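# Move green-PULL-tagged drive carriers into the divider box

## Task

Every carrier whose drive shows a green PULL tag on top must end up inside the divider box, sitting on the box floor and touching only the box, other carriers placed there, or the robot. The box must stay upright. All other carriers stay in the cage, pushed fully in with their levers latched. Anything held in place only by the robot at the end does not count. Finish with both grippers opened and moved away.

## Robot and tools

Robot: two xArm6-style arms, left_arm and right_arm. Each has six revolute joints and a parallel gripper. The left base sits at about (-0.022, +0.279, 0) m and the right at about (-0.032, -0.281, 0) m. Both are turned slightly about the vertical.

Scene frame: the origin is on the table top midway between the arms. +x runs out over the table, +z is up, and left_arm is on the +y side. The arm names do not refer to image sides. Gripper positions are in metres and orientations are quaternions in wxyz order. The reported hand position drifts from the truth, more so at long reach. The gripper's fingers point along its own +z and close along its own y. The reported point lies between the closed pads, roughly 2 cm short of the fingertips. Closing pushes the tips about 10 mm further along +z.

execute_actions takes "actions", a list holding one item or nothing. An optional "pictures" boolean turns camera images on or off; they come by default.
- An empty list returns the current state and moves nothing.
- A motion is {"rows": [...], "steps": n}. Give 1 to 15 rows and n from 1 to 15; n defaults to 15. Each step lasts 1/30 s. Row k is used on step k, and the final row repeats for any remaining steps.
- A wait is {"steps": n} with n up to 300. It sends nothing and returns once n steps have passed since the previous result. Time spent replying counts toward those steps.
A refused call sends nothing to the robot.

Row layout: one flat list of exactly 14 numbers, each in [-1, 1], covering both arms even if only one moves. Positions 1-6 are left_arm joints in the order waist, shoulder, elbow, forearm roll, wrist pitch, wrist roll. Position 7 is the left gripper opening. Positions 8-14 repeat this pattern for right_arm.

The joint values are offsets, not poses, and the scale is 1.0 = 2.036 rad. They are measured from the joint angles in the most recent result that listed them. Before any such result exists, and for later calls in the same reply, they are measured from where the arm is when the action begins. They are not measured from the previous row. So a row of zeros pulls the arm back to that reference; it is not a hold or a wait.

Stated joint ranges in rad:
- waist ±6.283
- shoulder -2.059 to 2.094
- elbow -3.927 to 0.192
- forearm roll ±6.283
- wrist pitch -1.693 to 3.142
- wrist roll ±6.283
The true ends can differ by up to 0.010 rad. A request more than 0.010 rad beyond an end is refused. A request past the true end is clipped to it, and the result then says "joint sent to its limit". That message may concern an earlier action. Its absence does not mean there is room left.

The gripper value is absolute: +1 is fully open and -1 is closed. grip_measured reports the actual opening on that same scale. Joint positions gives the pad gap in metres, 0.084 when fully open. To hold a part, keep commanding a value well below grip_measured; a lower value squeezes harder, up to about 24 N per pad. Slamming shut can overshoot the force.

Motion limits:
- Joint targets move at up to 3.14 rad/s and need 0.16 s to reach that speed.
- All joints of one arm are timed to arrive together.
- Each step, a target is capped at 0.623 rad from the measured angle.
- Targets that would put the hand more than 70 mm from its measured spot are scaled back.

The simulation keeps running while you think and write. Arms keep heading to the last row until they settle or a step is HELD. HELD marks steps where your row was partly or fully not sent. "joint command not followed" means a clearance check altered or blocked joint targets on some steps.

Result lines:
- The state line gives each gripper's position, quaternion and linear and angular velocity.
- Joint positions and Joint velocities list each arm's six joints (rad, rad/s), then the pad gap (m, m/s).

Faults to avoid:
- Load limits in N m are 45.5 for waist and shoulder, 27.3 for elbow and forearm roll, and 18.2 for the two wrist joints. A held object adds to the load. Reaching a limit stops that arm, backs the joint off, freezes it for 10 s and drops the rest of the call.
- Holding a load warms the motors. MOTOR HOT warns from 65 °C, and at 80 °C an OVER-TEMPERATURE FAULT brakes that arm until it cools.
- Do not let the arms collide or press on each other.
- Do not drop carriers, slam them, push hard, tip the box, or let anything leave the table.
- Something may occasionally tug a held part or nudge a loose object.

Cameras: cam_high, cam_low, cam_left_wrist and cam_right_wrist, each 504x504 and delivered in that order. Calibration data (intrinsics K, distortion and world-to-camera transform) was provided but may be a few degrees or millimetres off. The wrist cameras move with their hands.

Other tools:
- zoom_image: pass a "camera" name and a "region" [x0, y0, x1, y1] in image pixels, with (0,0) at top-left and at most 504x504. It returns a closer view of that camera's latest image.
- show_instructions: no arguments; shows the reference pages.
- read_manual: optional "section", default "licences"; returns licence text only.
- finished_scene: pass "scene" as the current scene number. It ends the scene for good and reports whether the goal was met. Release the carriers and withdraw both arms before calling it.

Each tool is called after "Call:" in YAML: its name, and indented under it one key for each argument.

Reference images:

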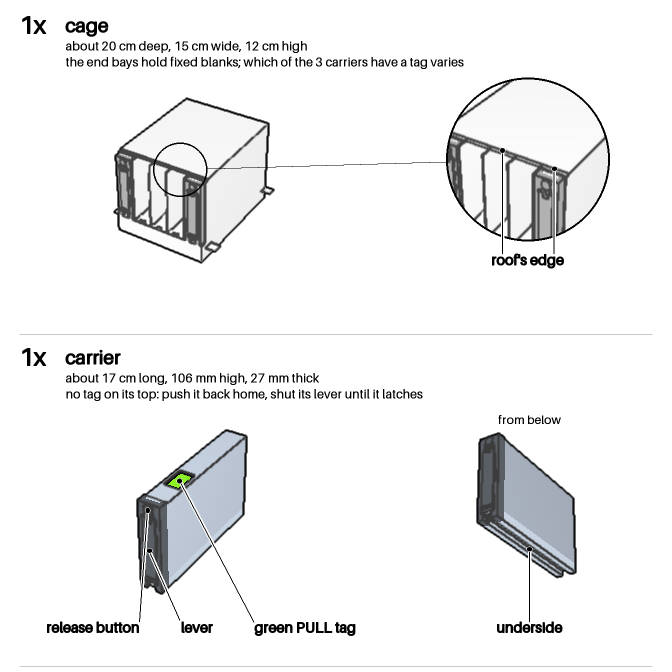

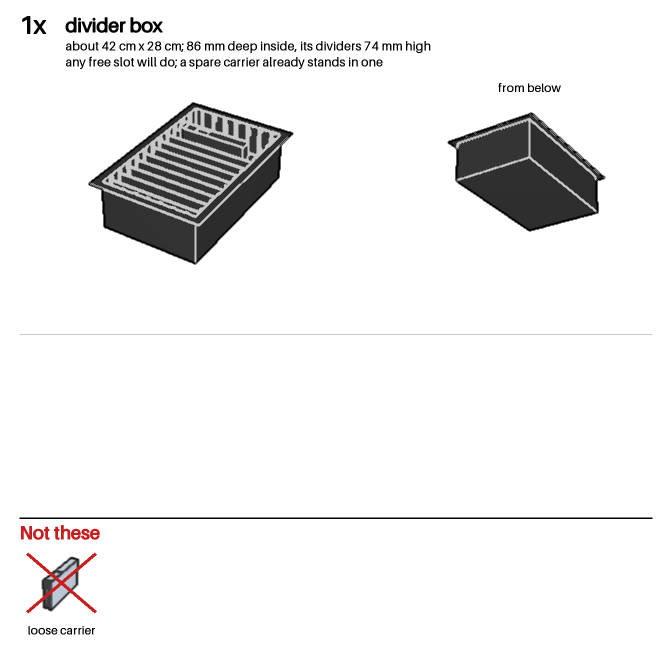

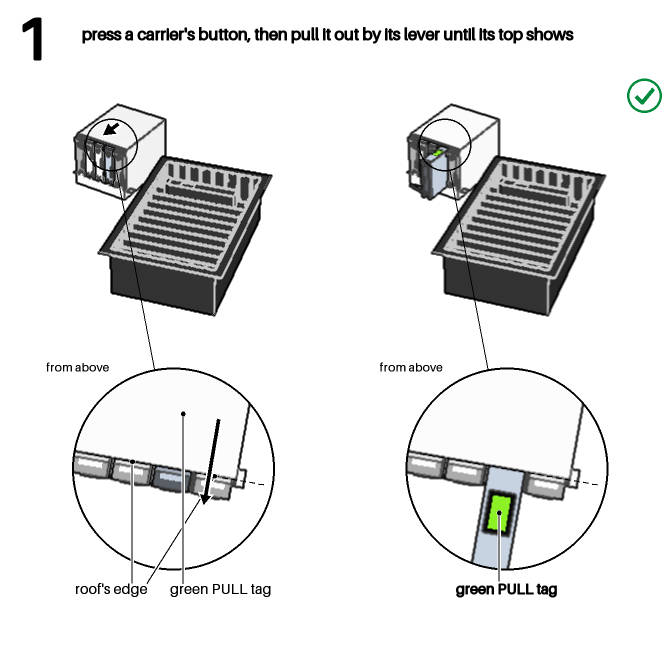

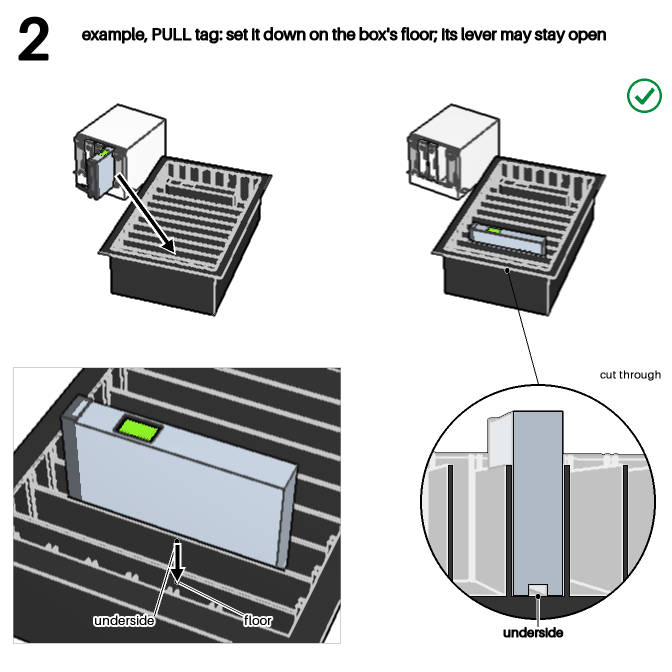

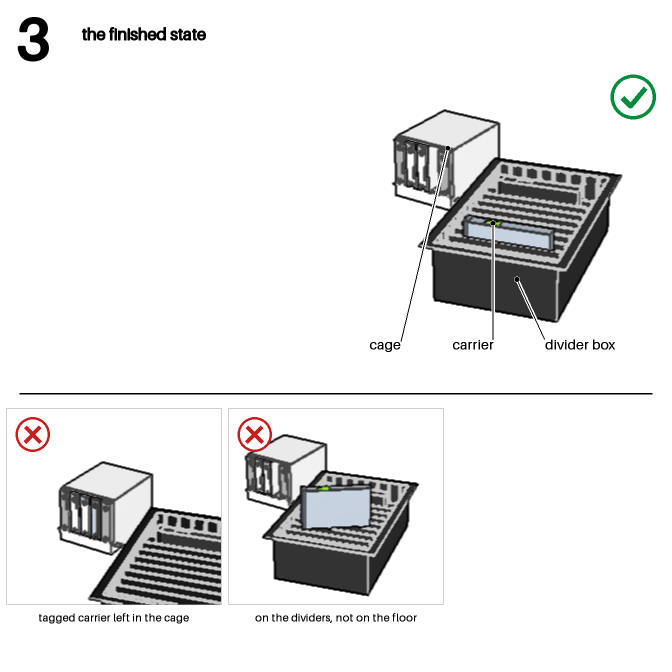

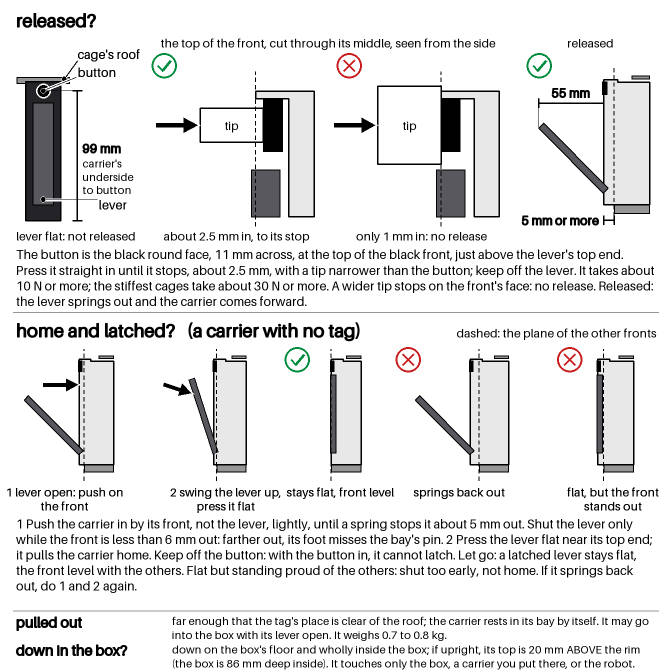

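## Session

Call:
execute_actions:
  actions: []

Scene clock: 0.00 s of 9097.00 s.
left_arm: end_effector_position=(+0.3702, +0.2059, +0.2478) grip_measured=+1.00 end_effector_quat_wxyz=(-0.002, +0.996, -0.094, -0.003) end_effector_velocity=(-0.000, -0.000, +0.000) end_effector_angular_velocity=(-0.000, -0.000, +0.000) | right_arm: end_effector_position=(+0.7922, -0.2829, +0.2213) grip_measured=+1.00 end_effector_quat_wxyz=(+0.505, +0.512, +0.664, +0.203) end_effector_velocity=(-0.000, -0.000, -0.001) end_effector_angular_velocity=(+0.000, +0.001, -0.000)
Joint positions: left_arm=[ 0.003 -0.261 -0.928  0.003  1.195 -0.     0.084] | right_arm=[-0.083  0.837 -1.955 -1.664  0.232 -0.331  0.084]
Joint velocities: left_arm=[-0.    -0.     0.     0.    -0.    -0.001  0.   ] | right_arm=[-0.     0.001 -0.     0.001 -0.    -0.001 -0.   ]

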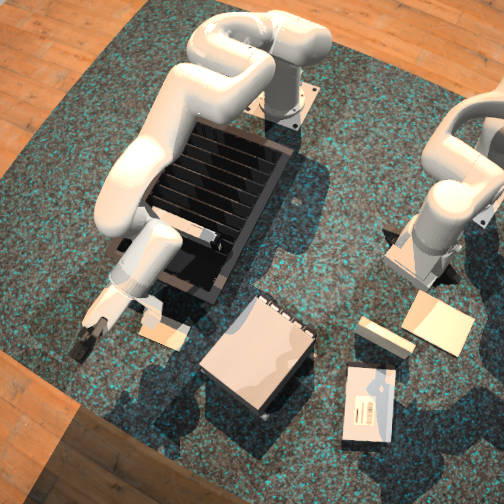

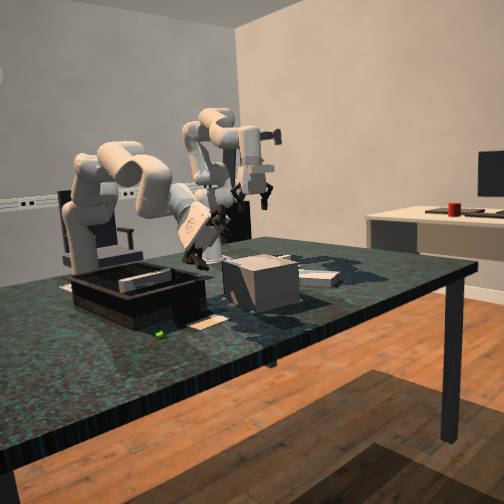

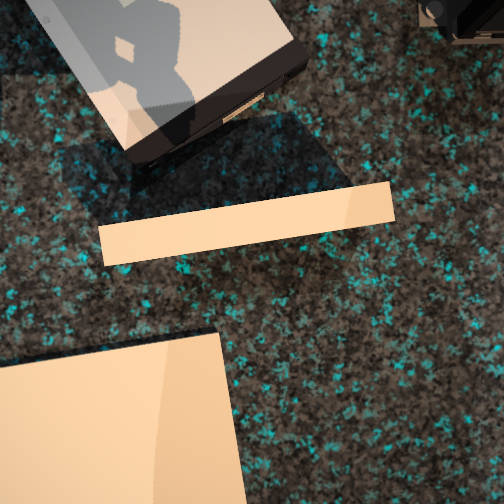

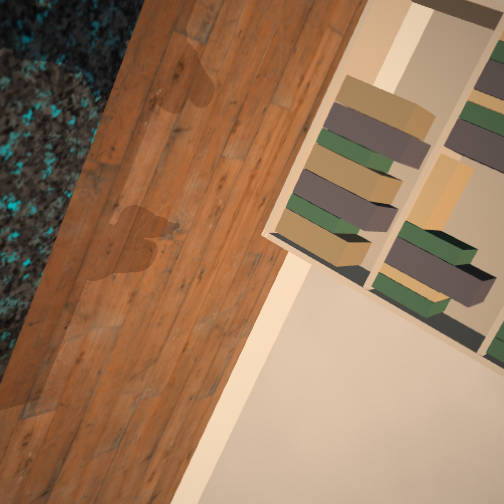

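Call:
execute_actions:
  actions:
    - {"rows":[[-0.095,0.2,0.15,0,-0.9,0,1,0,0,0,0,0,0,1]]}
  pictures: false

Call:
execute_actions:
  actions:
    - {"steps":40}
  pictures: false

Call:
execute_actions:
  actions:
    - {"rows":[[0,0.279,0.142,0,-0.463,0,1,0,0,0,0,0,0,1]]}
  pictures: false

Call:
execute_actions:
  actions:
    - {"steps":40}

Scene clock: 24.63 s of 9097.00 s.
left_arm: end_effector_position=(+0.3883, +0.1511, +0.1096) grip_measured=+1.00 end_effector_quat_wxyz=(+0.003, +0.988, -0.152, +0.026) end_effector_velocity=(+0.099, -0.164, -0.279) end_effector_angular_velocity=(-0.220, -0.688, -0.297) | right_arm: end_effector_position=(+0.7922, -0.2829, +0.2213) grip_measured=+1.00 end_effector_quat_wxyz=(+0.505, +0.512, +0.664, +0.203) end_effector_velocity=(+0.000, +0.000, +0.001) end_effector_angular_velocity=(-0.000, -0.001, +0.001)
Joint positions: left_arm=[-0.114 -0.015 -0.743  0.003  0.705 -0.     0.084] | right_arm=[-0.083  0.837 -1.955 -1.664  0.232 -0.331  0.084]
Joint velocities: left_arm=[-0.291  0.613  0.463 -0.    -1.798  0.002 -0.   ] | right_arm=[ 0.    -0.001 -0.    -0.001 -0.     0.001  0.   ]
Steps of this call (steps 1 to 90: nothing new was sent; then 21.13 s passed at rest; steps 91 to 105: all 15 steps of this action). Readings (joint positions):
91: left_arm=[0.003 -0.261 -0.928 0.003 1.195 -0.000] | right_arm=[-0.083 0.837 -1.955 -1.664 0.232 -0.331]
92: left_arm=[0.002 -0.259 -0.927 0.003 1.192 -0.000] | right_arm=[-0.083 0.837 -1.955 -1.664 0.232 -0.331]
94: left_arm=[-0.009 -0.238 -0.913 0.003 1.151 -0.000] | right_arm=[-0.083 0.837 -1.955 -1.664 0.232 -0.331]
98: left_arm=[-0.048 -0.152 -0.845 0.003 1.022 -0.000] | right_arm=[-0.083 0.837 -1.955 -1.664 0.232 -0.331]
105: the state above

Scene clock: 25.97 s of 9097.00 s.
left_arm: end_effector_position=(+0.5155, +0.0636, +0.2287) grip_measured=+1.00 end_effector_quat_wxyz=(+0.100, +0.834, -0.162, +0.518) end_effector_velocity=(-0.000, -0.000, -0.000) end_effector_angular_velocity=(+0.000, -0.000, -0.001) | right_arm: end_effector_position=(+0.7922, -0.2829, +0.2213) grip_measured=+1.00 end_effector_quat_wxyz=(+0.505, +0.512, +0.664, +0.203) end_effector_velocity=(-0.000, +0.002, +0.000) end_effector_angular_velocity=(-0.000, -0.000, +0.002)
Joint positions: left_arm=[-0.19   0.146 -0.622  0.003 -0.637 -0.     0.084] | right_arm=[-0.083  0.837 -1.955 -1.664  0.232 -0.331  0.084]
Joint velocities: left_arm=[-0.001 -0.     0.001  0.    -0.001  0.    -0.   ] | right_arm=[ 0.002 -0.001  0.    -0.     0.    -0.     0.   ]
Steps of this call (steps 1 to 40: the robot went on to your last target). Readings (joint positions):
1: left_arm=[-0.124 0.006 -0.727 0.003 0.640 -0.000] | right_arm=[-0.083 0.837 -1.955 -1.664 0.232 -0.331]
2: left_arm=[-0.134 0.027 -0.711 0.003 0.568 -0.000] | right_arm=[-0.083 0.837 -1.955 -1.664 0.232 -0.331]
4: left_arm=[-0.153 0.069 -0.680 0.003 0.403 -0.000] | right_arm=[-0.083 0.837 -1.955 -1.664 0.232 -0.331]
8: left_arm=[-0.179 0.123 -0.638 0.003 0.057 -0.000] | right_arm=[-0.083 0.837 -1.955 -1.664 0.232 -0.331]
40: the state above

Scene clock: 26.47 s of 9097.00 s.
left_arm: end_effector_position=(+0.4460, +0.0912, +0.0988) grip_measured=+1.00 end_effector_quat_wxyz=(+0.098, +0.842, -0.163, +0.505) end_effector_velocity=(-0.234, +0.093, -0.161) end_effector_angular_velocity=(-0.153, -0.365, -0.000) | right_arm: end_effector_position=(+0.7922, -0.2829, +0.2213) grip_measured=+1.00 end_effector_quat_wxyz=(+0.505, +0.512, +0.664, +0.203) end_effector_velocity=(-0.000, -0.000, -0.001) end_effector_angular_velocity=(-0.001, +0.001, -0.000)
Joint positions: left_arm=[-0.19   0.48  -0.453  0.003 -1.107 -0.     0.084] | right_arm=[-0.083  0.837 -1.955 -1.664  0.232 -0.331  0.084]
Joint velocities: left_arm=[-0.001  0.933  0.473 -0.    -1.802 -0.     0.   ] | right_arm=[-0.     0.     0.001 -0.     0.    -0.001  0.   ]
Steps of this call (steps 1 to 15: all 15 steps of this action). Readings (joint positions):
1: left_arm=[-0.190 0.146 -0.622 0.003 -0.637 -0.000] | right_arm=[-0.083 0.837 -1.955 -1.664 0.232 -0.331]
2: left_arm=[-0.190 0.149 -0.622 0.003 -0.641 -0.000] | right_arm=[-0.083 0.837 -1.955 -1.664 0.232 -0.331]
4: left_arm=[-0.190 0.179 -0.610 0.003 -0.680 -0.000] | right_arm=[-0.083 0.837 -1.955 -1.664 0.232 -0.331]
8: left_arm=[-0.190 0.285 -0.551 0.003 -0.795 -0.000] | right_arm=[-0.083 0.837 -1.955 -1.664 0.232 -0.331]
15: the state above

Scene clock: 27.80 s of 9097.00 s.
left_arm: end_effector_position=(+0.3797, +0.1178, +0.0794) grip_measured=+1.00 end_effector_quat_wxyz=(+0.108, +0.811, -0.157, +0.553) end_effector_velocity=(+0.000, -0.000, +0.000) end_effector_angular_velocity=(+0.000, -0.000, -0.000) | right_arm: end_effector_position=(+0.7922, -0.2829, +0.2213) grip_measured=+1.00 end_effector_quat_wxyz=(+0.505, +0.512, +0.664, +0.203) end_effector_velocity=(+0.000, -0.000, +0.001) end_effector_angular_velocity=(+0.000, -0.002, -0.001)
Joint positions: left_arm=[-0.19   0.714 -0.333  0.003 -1.579 -0.     0.084] | right_arm=[-0.083  0.837 -1.955 -1.664  0.232 -0.331  0.084]
Joint velocities: left_arm=[-0. -0. -0.  0. -0.  0.  0.] | right_arm=[-0.    -0.001 -0.001  0.001  0.    -0.     0.   ]
Steps of this call (steps 1 to 30: the robot went on to your last target; steps 31 to 40: nothing new was sent). Readings (joint positions):
1: left_arm=[-0.190 0.511 -0.437 0.003 -1.169 -0.000] | right_arm=[-0.083 0.837 -1.955 -1.664 0.232 -0.331]
2: left_arm=[-0.190 0.543 -0.420 0.003 -1.234 -0.000] | right_arm=[-0.083 0.837 -1.955 -1.664 0.232 -0.331]
4: left_arm=[-0.190 0.607 -0.387 0.003 -1.362 -0.000] | right_arm=[-0.083 0.837 -1.955 -1.664 0.232 -0.331]
8: left_arm=[-0.191 0.691 -0.343 0.003 -1.528 -0.000] | right_arm=[-0.083 0.837 -1.955 -1.664 0.232 -0.331]
40: the state above
All arms were judged still, so your last target was given up. Only a new action makes them travel on or press farther. Fingers that are still opening or closing keep moving.
camera_calibration (this result's frames):
cam_left_wrist: T_world_to_cam=[[-0.3973, -0.917687, -0.00179319, 0.289127], [-0.334957, 0.146834, -0.930722, 0.250186], [0.854375, -0.369175, -0.365722, -0.122482], [0, 0, 0, 1]] pos_world=[0.303317, 0.183375, 0.188578]

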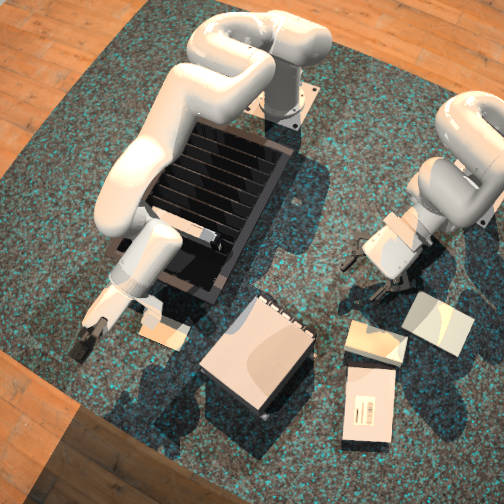

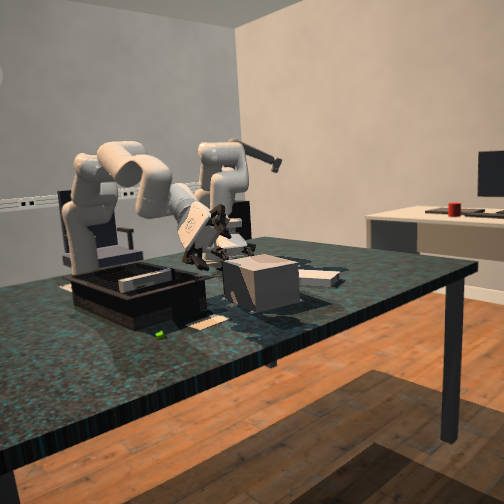

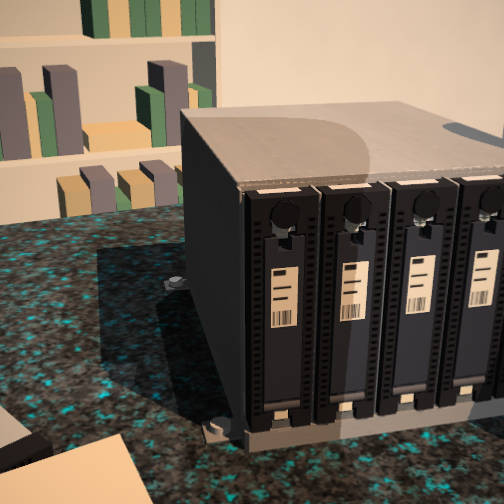

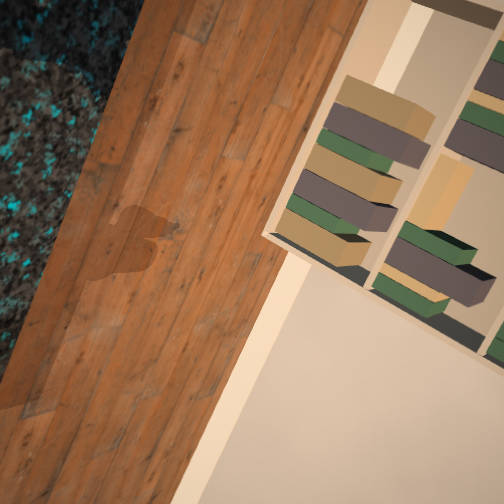

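Call:
execute_actions:
  actions:
    - {"rows":[[-0.053,-0.176,-0.12,0,0.442,0,1,0,0,0,0,0,0,1]]}
  pictures: false

Call:
execute_actions:
  actions:
    - {"steps":30}

Scene clock: 43.13 s of 9097.00 s.
left_arm: end_effector_position=(+0.4555, +0.0339, +0.1032) grip_measured=+1.00 end_effector_quat_wxyz=(+0.112, +0.856, -0.208, +0.460) end_effector_velocity=(+0.065, -0.137, +0.010) end_effector_angular_velocity=(+0.375, +0.717, -0.174) | right_arm: end_effector_position=(+0.7922, -0.2829, +0.2213) grip_measured=+1.00 end_effector_quat_wxyz=(+0.505, +0.512, +0.664, +0.203) end_effector_velocity=(-0.000, -0.000, -0.000) end_effector_angular_velocity=(-0.002, +0.001, +0.001)
Joint positions: left_arm=[-0.283  0.406 -0.544  0.003 -0.848 -0.     0.084] | right_arm=[-0.083  0.837 -1.955 -1.664  0.232 -0.331  0.084]
Joint velocities: left_arm=[-0.173 -0.576 -0.398  0.001  1.783  0.001 -0.   ] | right_arm=[-0.     0.     0.     0.    -0.    -0.002  0.   ]
Steps of this call (steps 1 to 90: nothing new was sent; then 11.83 s passed at rest; steps 91 to 105: all 15 steps of this action). Readings (joint positions):
91: left_arm=[-0.190 0.714 -0.333 0.003 -1.579 -0.000] | right_arm=[-0.083 0.837 -1.955 -1.664 0.232 -0.331]
92: left_arm=[-0.191 0.713 -0.334 0.003 -1.575 -0.000] | right_arm=[-0.083 0.837 -1.955 -1.664 0.232 -0.331]
94: left_arm=[-0.197 0.691 -0.347 0.003 -1.534 -0.000] | right_arm=[-0.083 0.837 -1.955 -1.664 0.232 -0.331]
98: left_arm=[-0.230 0.584 -0.423 0.003 -1.340 -0.000] | right_arm=[-0.083 0.837 -1.955 -1.664 0.232 -0.331]
105: the state above

Scene clock: 44.13 s of 9097.00 s.
left_arm: end_effector_position=(+0.4583, +0.0233, +0.1014) grip_measured=+1.00 end_effector_quat_wxyz=(+0.106, +0.873, -0.219, +0.422) end_effector_velocity=(-0.000, +0.000, -0.001) end_effector_angular_velocity=(+0.000, +0.001, +0.000) | right_arm: end_effector_position=(+0.7922, -0.2829, +0.2213) grip_measured=+1.00 end_effector_quat_wxyz=(+0.505, +0.512, +0.664, +0.203) end_effector_velocity=(+0.000, +0.001, +0.001) end_effector_angular_velocity=(-0.001, -0.001, +0.002)
Joint positions: left_arm=[-0.298  0.356 -0.578  0.003 -0.679 -0.     0.084] | right_arm=[-0.083  0.837 -1.955 -1.664  0.232 -0.331  0.084]
Joint velocities: left_arm=[ 0.     0.001  0.     0.     0.    -0.    -0.   ] | right_arm=[ 0.001 -0.001  0.    -0.001  0.    -0.     0.   ]
Steps of this call (steps 1 to 30: the robot went on to your last target). Readings (joint positions):
1: left_arm=[-0.288 0.390 -0.556 0.003 -0.796 -0.000] | right_arm=[-0.083 0.837 -1.955 -1.664 0.232 -0.331]
2: left_arm=[-0.292 0.377 -0.564 0.003 -0.757 -0.000] | right_arm=[-0.083 0.837 -1.955 -1.664 0.232 -0.331]
4: left_arm=[-0.296 0.365 -0.571 0.003 -0.715 -0.000] | right_arm=[-0.083 0.837 -1.955 -1.664 0.232 -0.331]
8: left_arm=[-0.297 0.359 -0.574 0.003 -0.687 -0.000] | right_arm=[-0.083 0.837 -1.955 -1.664 0.232 -0.331]
30: the state above
All arms were judged still, so your last target was given up. Only a new action makes them travel on or press farther. Fingers that are still opening or closing keep moving.
camera_calibration (this result's frames):
cam_left_wrist: T_world_to_cam=[[-0.493752, -0.869595, 0.00370594, 0.276235], [-0.542543, 0.304718, -0.782812, 0.387247], [0.6796, -0.388526, -0.622248, -0.109848], [0, 0, 0, 1]] pos_world=[0.421142, 0.0795325, 0.233765]
cam_right_wrist: T_world_to_cam=[[0.478625, 0.40827, 0.777325, -0.399755], [-0.0203263, -0.879927, 0.474675, -0.264073], [0.877784, -0.242991, -0.412856, -0.542271], [0, 0, 0, 1]] pos_world=[0.661962, -0.200924, 0.212208]

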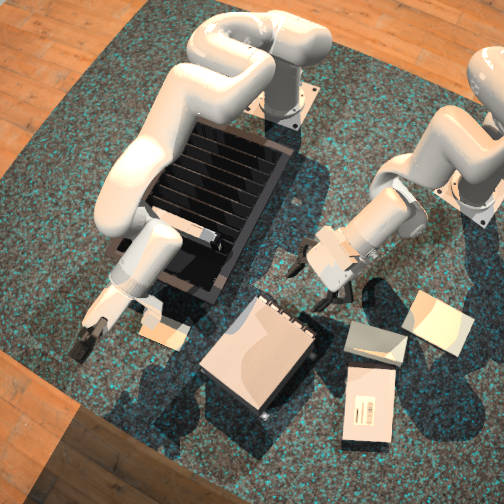

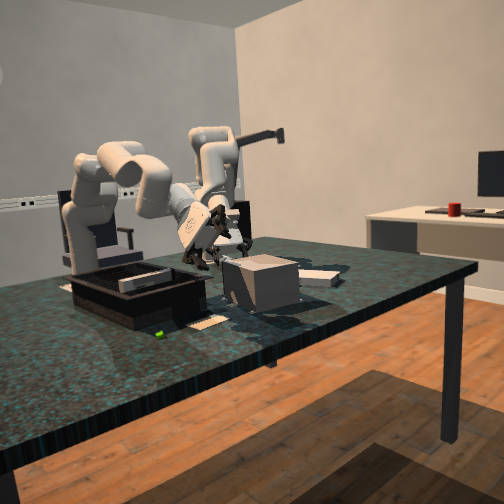

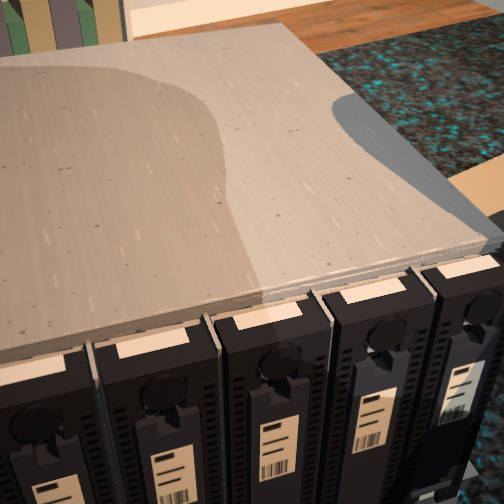

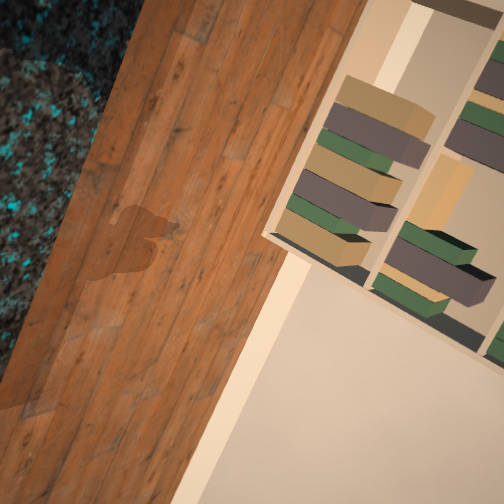

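Call:
execute_actions:
  actions:
    - {"rows":[[0.002,0.006,-0.01,0,0.005,0,1,0,0,0,0,0,0,1],[0.002,0.006,-0.01,0,0.005,0,1,0,0,0,0,0,0,1],[0.002,0.011,-0.02,0,0.01,0,1,0,0,0,0,0,0,1],[0.002,0.011,-0.02,0,0.01,0,1,0,0,0,0,0,0,1],[0.002,0.016,-0.03,0,0.015,0,1,0,0,0,0,0,0,1],[0.002,0.016,-0.03,0,0.015,0,1,0,0,0,0,0,0,1],[0.002,0.021,-0.04,0,0.02,0,1,0,0,0,0,0,0,1],[0.002,0.021,-0.04,0,0.02,0,1,0,0,0,0,0,0,1],[0.002,0.0265,-0.05,0,0.025,0,1,0,0,0,0,0,0,1],[0.002,0.0265,-0.05,0,0.025,0,1,0,0,0,0,0,0,1],[0.002,0.029,-0.055,0,0.028,0,1,0,0,0,0,0,0,1],[0.002,0.029,-0.055,0,0.028,0,1,0,0,0,0,0,0,1],[0.002,0.0325,-0.0615,0,0.031,0,1,0,0,0,0,0,0,1]]}
  pictures: false

Call:
execute_actions:
  actions:
    - {"steps":20}

Scene clock: 58.20 s of 9097.00 s.
left_arm: end_effector_position=(+0.4852, +0.0117, +0.0998) grip_measured=+1.00 end_effector_quat_wxyz=(+0.104, +0.874, -0.218, +0.421) end_effector_velocity=(+0.046, -0.024, -0.003) end_effector_angular_velocity=(+0.003, +0.005, +0.000) | right_arm: end_effector_position=(+0.7922, -0.2829, +0.2213) grip_measured=+1.00 end_effector_quat_wxyz=(+0.505, +0.512, +0.664, +0.203) end_effector_velocity=(-0.000, -0.001, -0.001) end_effector_angular_velocity=(+0.000, +0.001, -0.001)
Joint positions: left_arm=[-0.294  0.412 -0.684  0.003 -0.626 -0.     0.084] | right_arm=[-0.083  0.837 -1.955 -1.664  0.232 -0.331  0.084]
Joint velocities: left_arm=[ 0.     0.102 -0.194 -0.     0.097  0.    -0.   ] | right_arm=[-0.001  0.001  0.    -0.     0.     0.     0.   ]
Steps of this call (steps 1 to 90: nothing new was sent; then 10.57 s passed at rest; steps 91 to 105: all 15 steps of this action). Readings (joint positions):
91: left_arm=[-0.298 0.356 -0.578 0.003 -0.679 -0.000] | right_arm=[-0.083 0.837 -1.955 -1.664 0.232 -0.331]
92: left_arm=[-0.298 0.357 -0.579 0.003 -0.678 -0.000] | right_arm=[-0.083 0.837 -1.955 -1.664 0.232 -0.331]
94: left_arm=[-0.296 0.363 -0.589 0.003 -0.673 -0.000] | right_arm=[-0.083 0.837 -1.955 -1.664 0.232 -0.331]
98: left_arm=[-0.295 0.381 -0.623 0.003 -0.657 -0.000] | right_arm=[-0.083 0.837 -1.955 -1.664 0.232 -0.331]
105: the state above

Scene clock: 58.87 s of 9097.00 s.
left_arm: end_effector_position=(+0.4892, +0.0097, +0.0988) grip_measured=+1.00 end_effector_quat_wxyz=(+0.104, +0.875, -0.218, +0.420) end_effector_velocity=(+0.000, -0.000, -0.000) end_effector_angular_velocity=(-0.001, +0.001, +0.001) | right_arm: end_effector_position=(+0.7922, -0.2829, +0.2213) grip_measured=+1.00 end_effector_quat_wxyz=(+0.505, +0.512, +0.664, +0.203) end_effector_velocity=(-0.000, +0.000, -0.001) end_effector_angular_velocity=(-0.003, +0.002, +0.001)
Joint positions: left_arm=[-0.294  0.422 -0.702  0.003 -0.616 -0.     0.084] | right_arm=[-0.083  0.837 -1.955 -1.664  0.232 -0.331  0.084]
Joint velocities: left_arm=[ 0.     0.001 -0.001 -0.     0.    -0.001  0.   ] | right_arm=[ 0.     0.001  0.001 -0.     0.    -0.003  0.   ]
Steps of this call (steps 1 to 20: the robot went on to your last target). Readings (joint positions):
1: left_arm=[-0.294 0.415 -0.690 0.003 -0.623 -0.000] | right_arm=[-0.083 0.837 -1.955 -1.664 0.232 -0.331]
2: left_arm=[-0.294 0.417 -0.694 0.003 -0.621 -0.000] | right_arm=[-0.083 0.837 -1.955 -1.664 0.232 -0.331]
4: left_arm=[-0.294 0.420 -0.697 0.003 -0.618 -0.000] | right_arm=[-0.083 0.837 -1.955 -1.664 0.232 -0.331]
8: left_arm=[-0.295 0.422 -0.699 0.003 -0.617 -0.000] | right_arm=[-0.083 0.837 -1.955 -1.664 0.232 -0.331]
20: the state above
camera_calibration (this result's frames):
cam_left_wrist: T_world_to_cam=[[-0.490045, -0.871689, 0.00374073, 0.277795], [-0.547616, 0.304514, -0.779351, 0.408327], [0.678213, -0.383966, -0.626576, -0.136685], [0, 0, 0, 1]] pos_world=[0.45244, 0.0653274, 0.231548]
cam_right_wrist: T_world_to_cam=[[0.478624, 0.40827, 0.777325, -0.399755], [-0.0203263, -0.879927, 0.474675, -0.264073], [0.877784, -0.242991, -0.412856, -0.542271], [0, 0, 0, 1]] pos_world=[0.661962, -0.200924, 0.212208]

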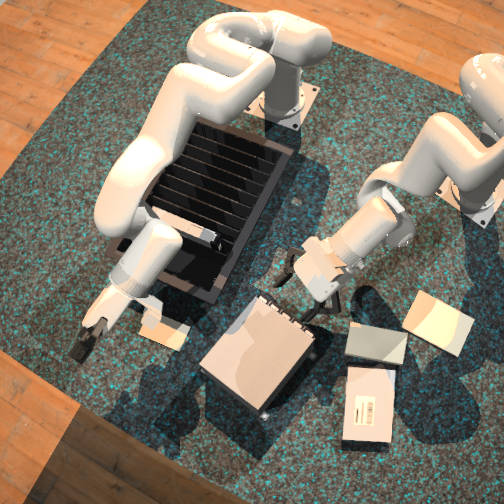

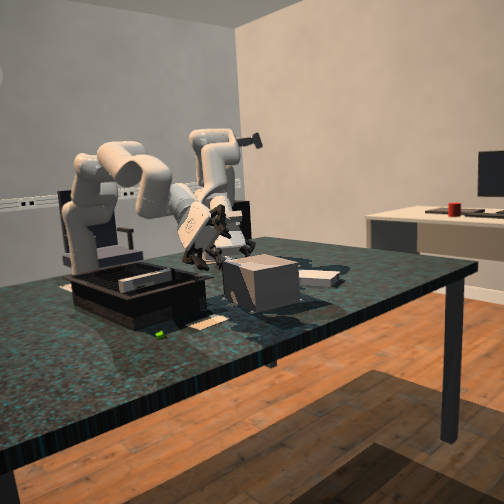

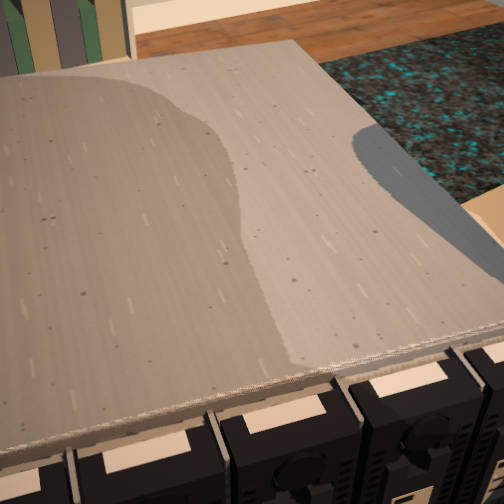

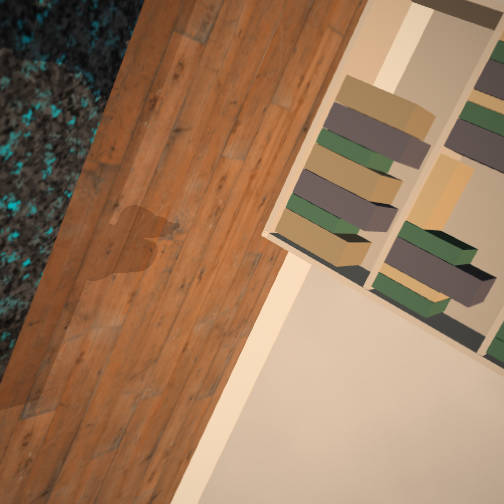

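Call:
execute_actions:
  actions:
    - {"rows":[[0,0.004,-0.007,0,0.0035,0,1,0,0,0,0,0,0,1]]}
  pictures: false

Call:
execute_actions:
  actions:
    - {"rows":[[0,-0.035,0.065,0,-0.033,0,1,0,0,0,0,0,0,1]]}

Scene clock: 64.00 s of 9097.00 s.
left_arm: end_effector_position=(+0.4925, +0.0084, +0.0987) grip_measured=+1.00 end_effector_quat_wxyz=(+0.104, +0.875, -0.217, +0.420) end_effector_velocity=(+0.000, -0.001, -0.001) end_effector_angular_velocity=(+0.001, +0.002, -0.001) | right_arm: end_effector_position=(+0.7922, -0.2829, +0.2213) grip_measured=+1.00 end_effector_quat_wxyz=(+0.505, +0.512, +0.664, +0.203) end_effector_velocity=(+0.000, +0.000, +0.000) end_effector_angular_velocity=(+0.000, -0.001, +0.000)
Joint positions: left_arm=[-0.294  0.429 -0.715  0.003 -0.61  -0.     0.084] | right_arm=[-0.083  0.837 -1.955 -1.664  0.232 -0.331  0.084]
Joint velocities: left_arm=[-0.     0.003 -0.003  0.     0.002 -0.     0.   ] | right_arm=[ 0.001  0.    -0.001 -0.     0.     0.001  0.   ]
Steps of this call (steps 1 to 15: the robot went on to your last target; steps 16 to 90: nothing new was sent; then 1.63 s passed at rest; steps 91 to 105: all 15 steps of this action). Readings (joint positions):
91: left_arm=[-0.294 0.422 -0.703 0.003 -0.616 -0.000] | right_arm=[-0.083 0.837 -1.955 -1.664 0.232 -0.331]
92: left_arm=[-0.294 0.423 -0.704 0.003 -0.615 -0.000] | right_arm=[-0.083 0.837 -1.955 -1.664 0.232 -0.331]
94: left_arm=[-0.294 0.426 -0.709 0.003 -0.613 -0.000] | right_arm=[-0.083 0.837 -1.955 -1.664 0.232 -0.331]
98: left_arm=[-0.294 0.429 -0.714 0.003 -0.610 -0.000] | right_arm=[-0.083 0.837 -1.955 -1.664 0.232 -0.331]
105: the state above

Scene clock: 64.50 s of 9097.00 s.
left_arm: end_effector_position=(+0.4620, +0.0244, +0.1025) grip_measured=+1.00 end_effector_quat_wxyz=(+0.105, +0.873, -0.217, +0.424) end_effector_velocity=(-0.008, +0.004, -0.005) end_effector_angular_velocity=(+0.004, +0.011, +0.001) | right_arm: end_effector_position=(+0.7922, -0.2829, +0.2213) grip_measured=+1.00 end_effector_quat_wxyz=(+0.505, +0.512, +0.664, +0.203) end_effector_velocity=(-0.000, +0.000, -0.000) end_effector_angular_velocity=(-0.001, +0.001, +0.001)
Joint positions: left_arm=[-0.294  0.359 -0.586  0.003 -0.676 -0.     0.084] | right_arm=[-0.083  0.837 -1.955 -1.664  0.232 -0.331  0.084]
Joint velocities: left_arm=[-0.001 -0.007  0.025 -0.001 -0.007 -0.002 -0.   ] | right_arm=[ 0.     0.     0.001 -0.001 -0.    -0.001  0.   ]
Steps of this call (steps 1 to 15: all 15 steps of this action). Readings (joint positions):
1: left_arm=[-0.294 0.429 -0.715 0.003 -0.610 -0.000] | right_arm=[-0.083 0.837 -1.955 -1.664 0.232 -0.331]
2: left_arm=[-0.294 0.428 -0.713 0.003 -0.611 -0.000] | right_arm=[-0.083 0.837 -1.955 -1.664 0.232 -0.331]
4: left_arm=[-0.295 0.413 -0.685 0.004 -0.627 -0.000] | right_arm=[-0.083 0.837 -1.955 -1.664 0.232 -0.331]
8: left_arm=[-0.294 0.369 -0.607 0.004 -0.666 0.000] | right_arm=[-0.083 0.837 -1.955 -1.664 0.232 -0.331]
15: the state above
camera_calibration (this result's frames):
cam_left_wrist: T_world_to_cam=[[-0.489233, -0.872145, 0.00373119, 0.276971], [-0.542191, 0.300787, -0.784574, 0.389985], [0.68314, -0.385863, -0.620024, -0.11323], [0, 0, 0, 1]] pos_world=[0.424302, 0.0805649, 0.234733]
cam_right_wrist: T_world_to_cam=[[0.478624, 0.40827, 0.777325, -0.399755], [-0.0203262, -0.879927, 0.474675, -0.264073], [0.877784, -0.242991, -0.412856, -0.542271], [0, 0, 0, 1]] pos_world=[0.661962, -0.200924, 0.212208]

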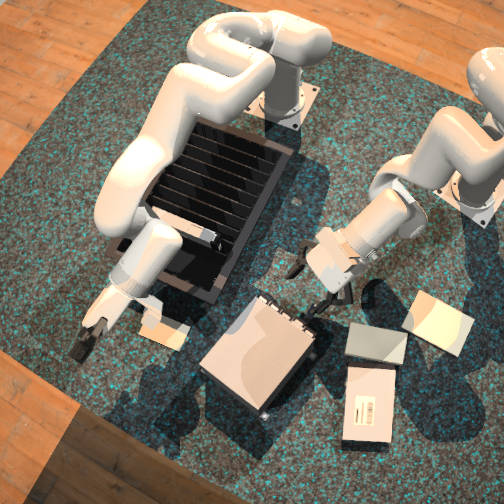

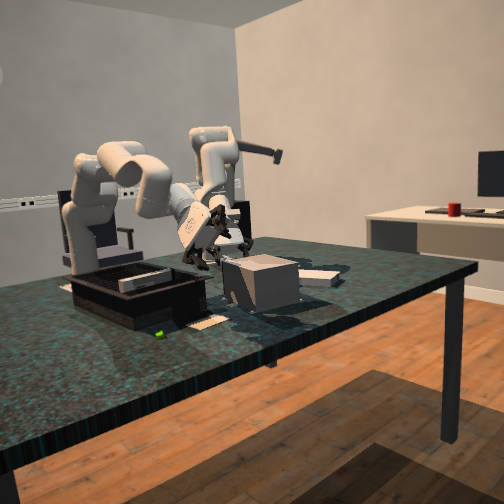

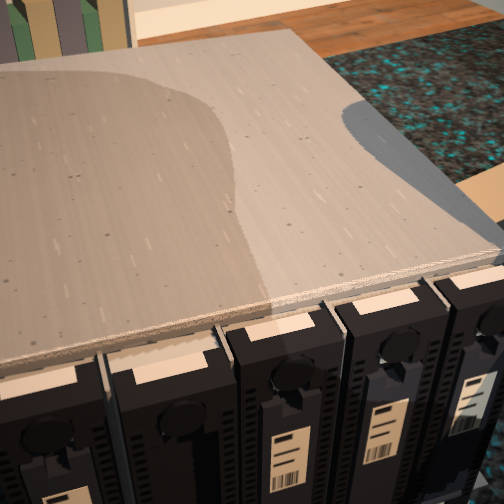

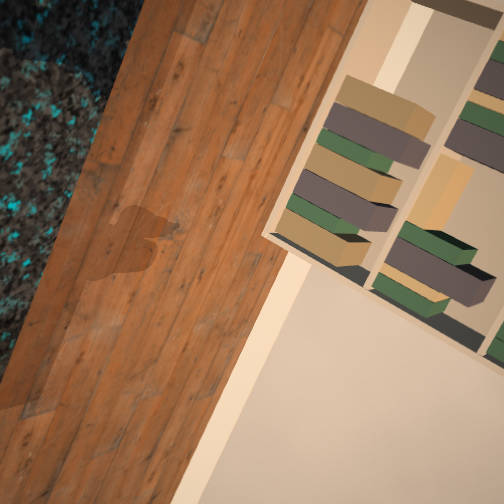

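Call:
execute_actions:
  actions:
    - {"rows":[[0,-0.127,0,0,0,0,1,0,0,0,0,0,0,1]]}
  pictures: false

Call:
execute_actions:
  actions:
    - {"rows":[[0.0295,0,-0.358,0,0.813,-0.115,0,0,0,0,0,0,0,1]]}
  pictures: false

Call:
execute_actions:
  actions:
    - {"steps":40}

Scene clock: 80.53 s of 9097.00 s.
left_arm: end_effector_position=(+0.4833, +0.0132, +0.2432) grip_measured=+1.00 end_effector_quat_wxyz=(+0.131, +0.813, -0.202, +0.530) end_effector_velocity=(-0.006, +0.003, +0.041) end_effector_angular_velocity=(-0.028, -0.056, -0.001) | right_arm: end_effector_position=(+0.7922, -0.2829, +0.2213) grip_measured=+1.00 end_effector_quat_wxyz=(+0.505, +0.512, +0.664, +0.203) end_effector_velocity=(+0.000, +0.000, -0.000) end_effector_angular_velocity=(-0.002, +0.000, +0.001)
Joint positions: left_arm=[-0.294  0.11  -0.587  0.003 -0.677 -0.     0.084] | right_arm=[-0.083  0.837 -1.955 -1.664  0.232 -0.331  0.084]
Joint velocities: left_arm=[-0.001 -0.101  0.029  0.     0.01   0.001 -0.   ] | right_arm=[ 0.     0.001 -0.    -0.001  0.    -0.001  0.   ]
Steps of this call (steps 1 to 15: the robot went on to your last target; steps 16 to 90: nothing new was sent; then 12.53 s passed at rest; steps 91 to 105: all 15 steps of this action). Readings (joint positions):
91: left_arm=[-0.294 0.358 -0.583 0.003 -0.677 -0.000] | right_arm=[-0.083 0.837 -1.955 -1.664 0.232 -0.331]
92: left_arm=[-0.294 0.355 -0.582 0.003 -0.677 -0.000] | right_arm=[-0.083 0.837 -1.955 -1.664 0.232 -0.331]
94: left_arm=[-0.294 0.323 -0.579 0.003 -0.675 -0.000] | right_arm=[-0.083 0.837 -1.955 -1.664 0.232 -0.331]
98: left_arm=[-0.294 0.218 -0.587 0.003 -0.677 -0.000] | right_arm=[-0.083 0.837 -1.955 -1.664 0.232 -0.331]
105: the state above

Scene clock: 81.03 s of 9097.00 s.
left_arm: end_effector_position=(+0.5746, -0.0063, +0.3484) grip_measured=-0.01 end_effector_quat_wxyz=(+0.150, +0.847, -0.129, +0.493) end_effector_velocity=(+0.165, -0.002, +0.212) end_effector_angular_velocity=(+0.026, +0.873, +0.297) | right_arm: end_effector_position=(+0.7922, -0.2829, +0.2213) grip_measured=+1.00 end_effector_quat_wxyz=(+0.505, +0.512, +0.664, +0.203) end_effector_velocity=(+0.000, -0.000, +0.001) end_effector_angular_velocity=(-0.000, -0.001, -0.000)
Joint positions: left_arm=[-0.256  0.109 -1.032  0.003 -0.16  -0.147  0.044] | right_arm=[-0.083  0.837 -1.955 -1.664  0.232 -0.331  0.084]
Joint velocities: left_arm=[ 0.103  0.004 -1.31   0.     2.104 -0.404 -0.   ] | right_arm=[-0.001 -0.    -0.    -0.001 -0.     0.     0.   ]
Steps of this call (steps 1 to 15: all 15 steps of this action). Readings (joint positions):
1: left_arm=[-0.294 0.107 -0.587 0.003 -0.676 -0.000] | right_arm=[-0.083 0.837 -1.955 -1.664 0.232 -0.331]
2: left_arm=[-0.293 0.106 -0.588 0.003 -0.673 -0.001] | right_arm=[-0.083 0.837 -1.955 -1.664 0.232 -0.331]
4: left_arm=[-0.290 0.107 -0.622 0.003 -0.635 -0.016] | right_arm=[-0.083 0.837 -1.955 -1.664 0.232 -0.331]
8: left_arm=[-0.276 0.107 -0.773 0.003 -0.492 -0.066] | right_arm=[-0.083 0.837 -1.955 -1.664 0.232 -0.331]
15: the state above

Scene clock: 82.37 s of 9097.00 s.
left_arm: end_effector_position=(+0.4911, +0.0485, +0.2665) grip_measured=-0.01 end_effector_quat_wxyz=(+0.036, +0.989, -0.094, +0.108) end_effector_velocity=(-0.000, +0.000, +0.000) end_effector_angular_velocity=(-0.001, +0.000, +0.002) | right_arm: end_effector_position=(+0.7922, -0.2829, +0.2213) grip_measured=+1.00 end_effector_quat_wxyz=(+0.505, +0.512, +0.664, +0.203) end_effector_velocity=(-0.000, +0.000, +0.001) end_effector_angular_velocity=(-0.002, -0.000, +0.001)
Joint positions: left_arm=[-0.234  0.11  -1.316  0.003  0.978 -0.234  0.044] | right_arm=[-0.083  0.837 -1.955 -1.664  0.232 -0.331  0.084]
Joint velocities: left_arm=[ 0.    -0.     0.    -0.     0.    -0.002 -0.   ] | right_arm=[ 0.    -0.001  0.001 -0.001  0.    -0.001  0.   ]
Steps of this call (steps 1 to 40: the robot went on to your last target). Readings (joint positions):
1: left_arm=[-0.253 0.109 -1.077 0.003 -0.084 -0.161] | right_arm=[-0.083 0.837 -1.955 -1.664 0.232 -0.331]
2: left_arm=[-0.249 0.109 -1.122 0.003 -0.002 -0.174] | right_arm=[-0.083 0.837 -1.955 -1.664 0.232 -0.331]
4: left_arm=[-0.243 0.108 -1.203 0.003 0.173 -0.198] | right_arm=[-0.083 0.837 -1.955 -1.664 0.232 -0.331]
8: left_arm=[-0.236 0.107 -1.284 0.003 0.511 -0.223] | right_arm=[-0.083 0.837 -1.955 -1.664 0.232 -0.331]
40: the state above
camera_calibration (this result's frames):
cam_left_wrist: T_world_to_cam=[[-0.210809, -0.975095, 0.0689143, 0.162509], [-0.956622, 0.191285, -0.219739, 0.585501], [0.201084, -0.112248, -0.973122, 0.295516], [0, 0, 0, 1]] pos_world=[0.534938, 0.0796355, 0.405031]
cam_right_wrist: T_world_to_cam=[[0.478624, 0.40827, 0.777325, -0.399755], [-0.0203266, -0.879927, 0.474675, -0.264073], [0.877785, -0.242991, -0.412856, -0.542271], [0, 0, 0, 1]] pos_world=[0.661962, -0.200924, 0.212208]

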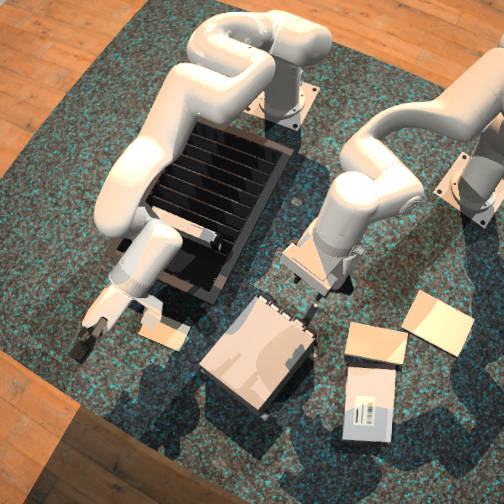

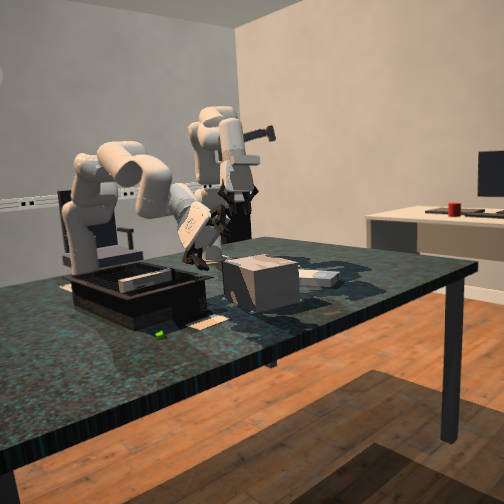

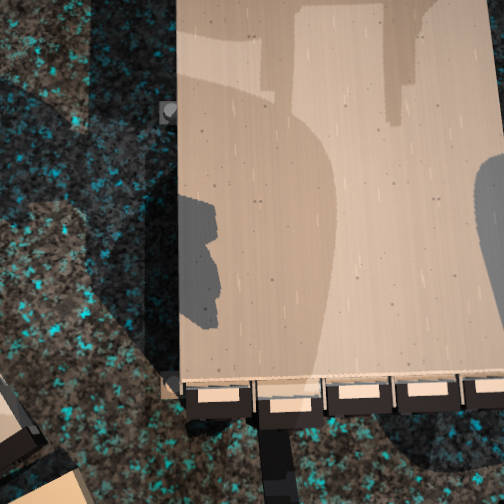

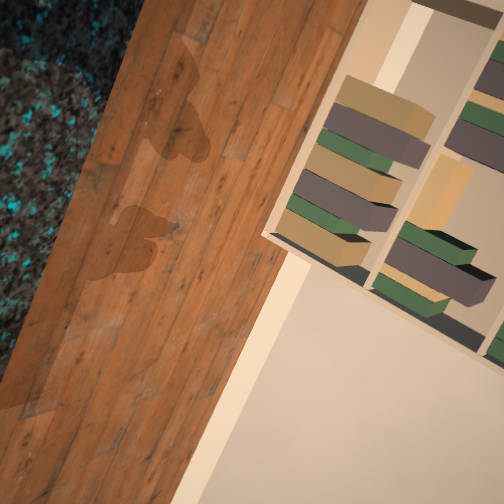

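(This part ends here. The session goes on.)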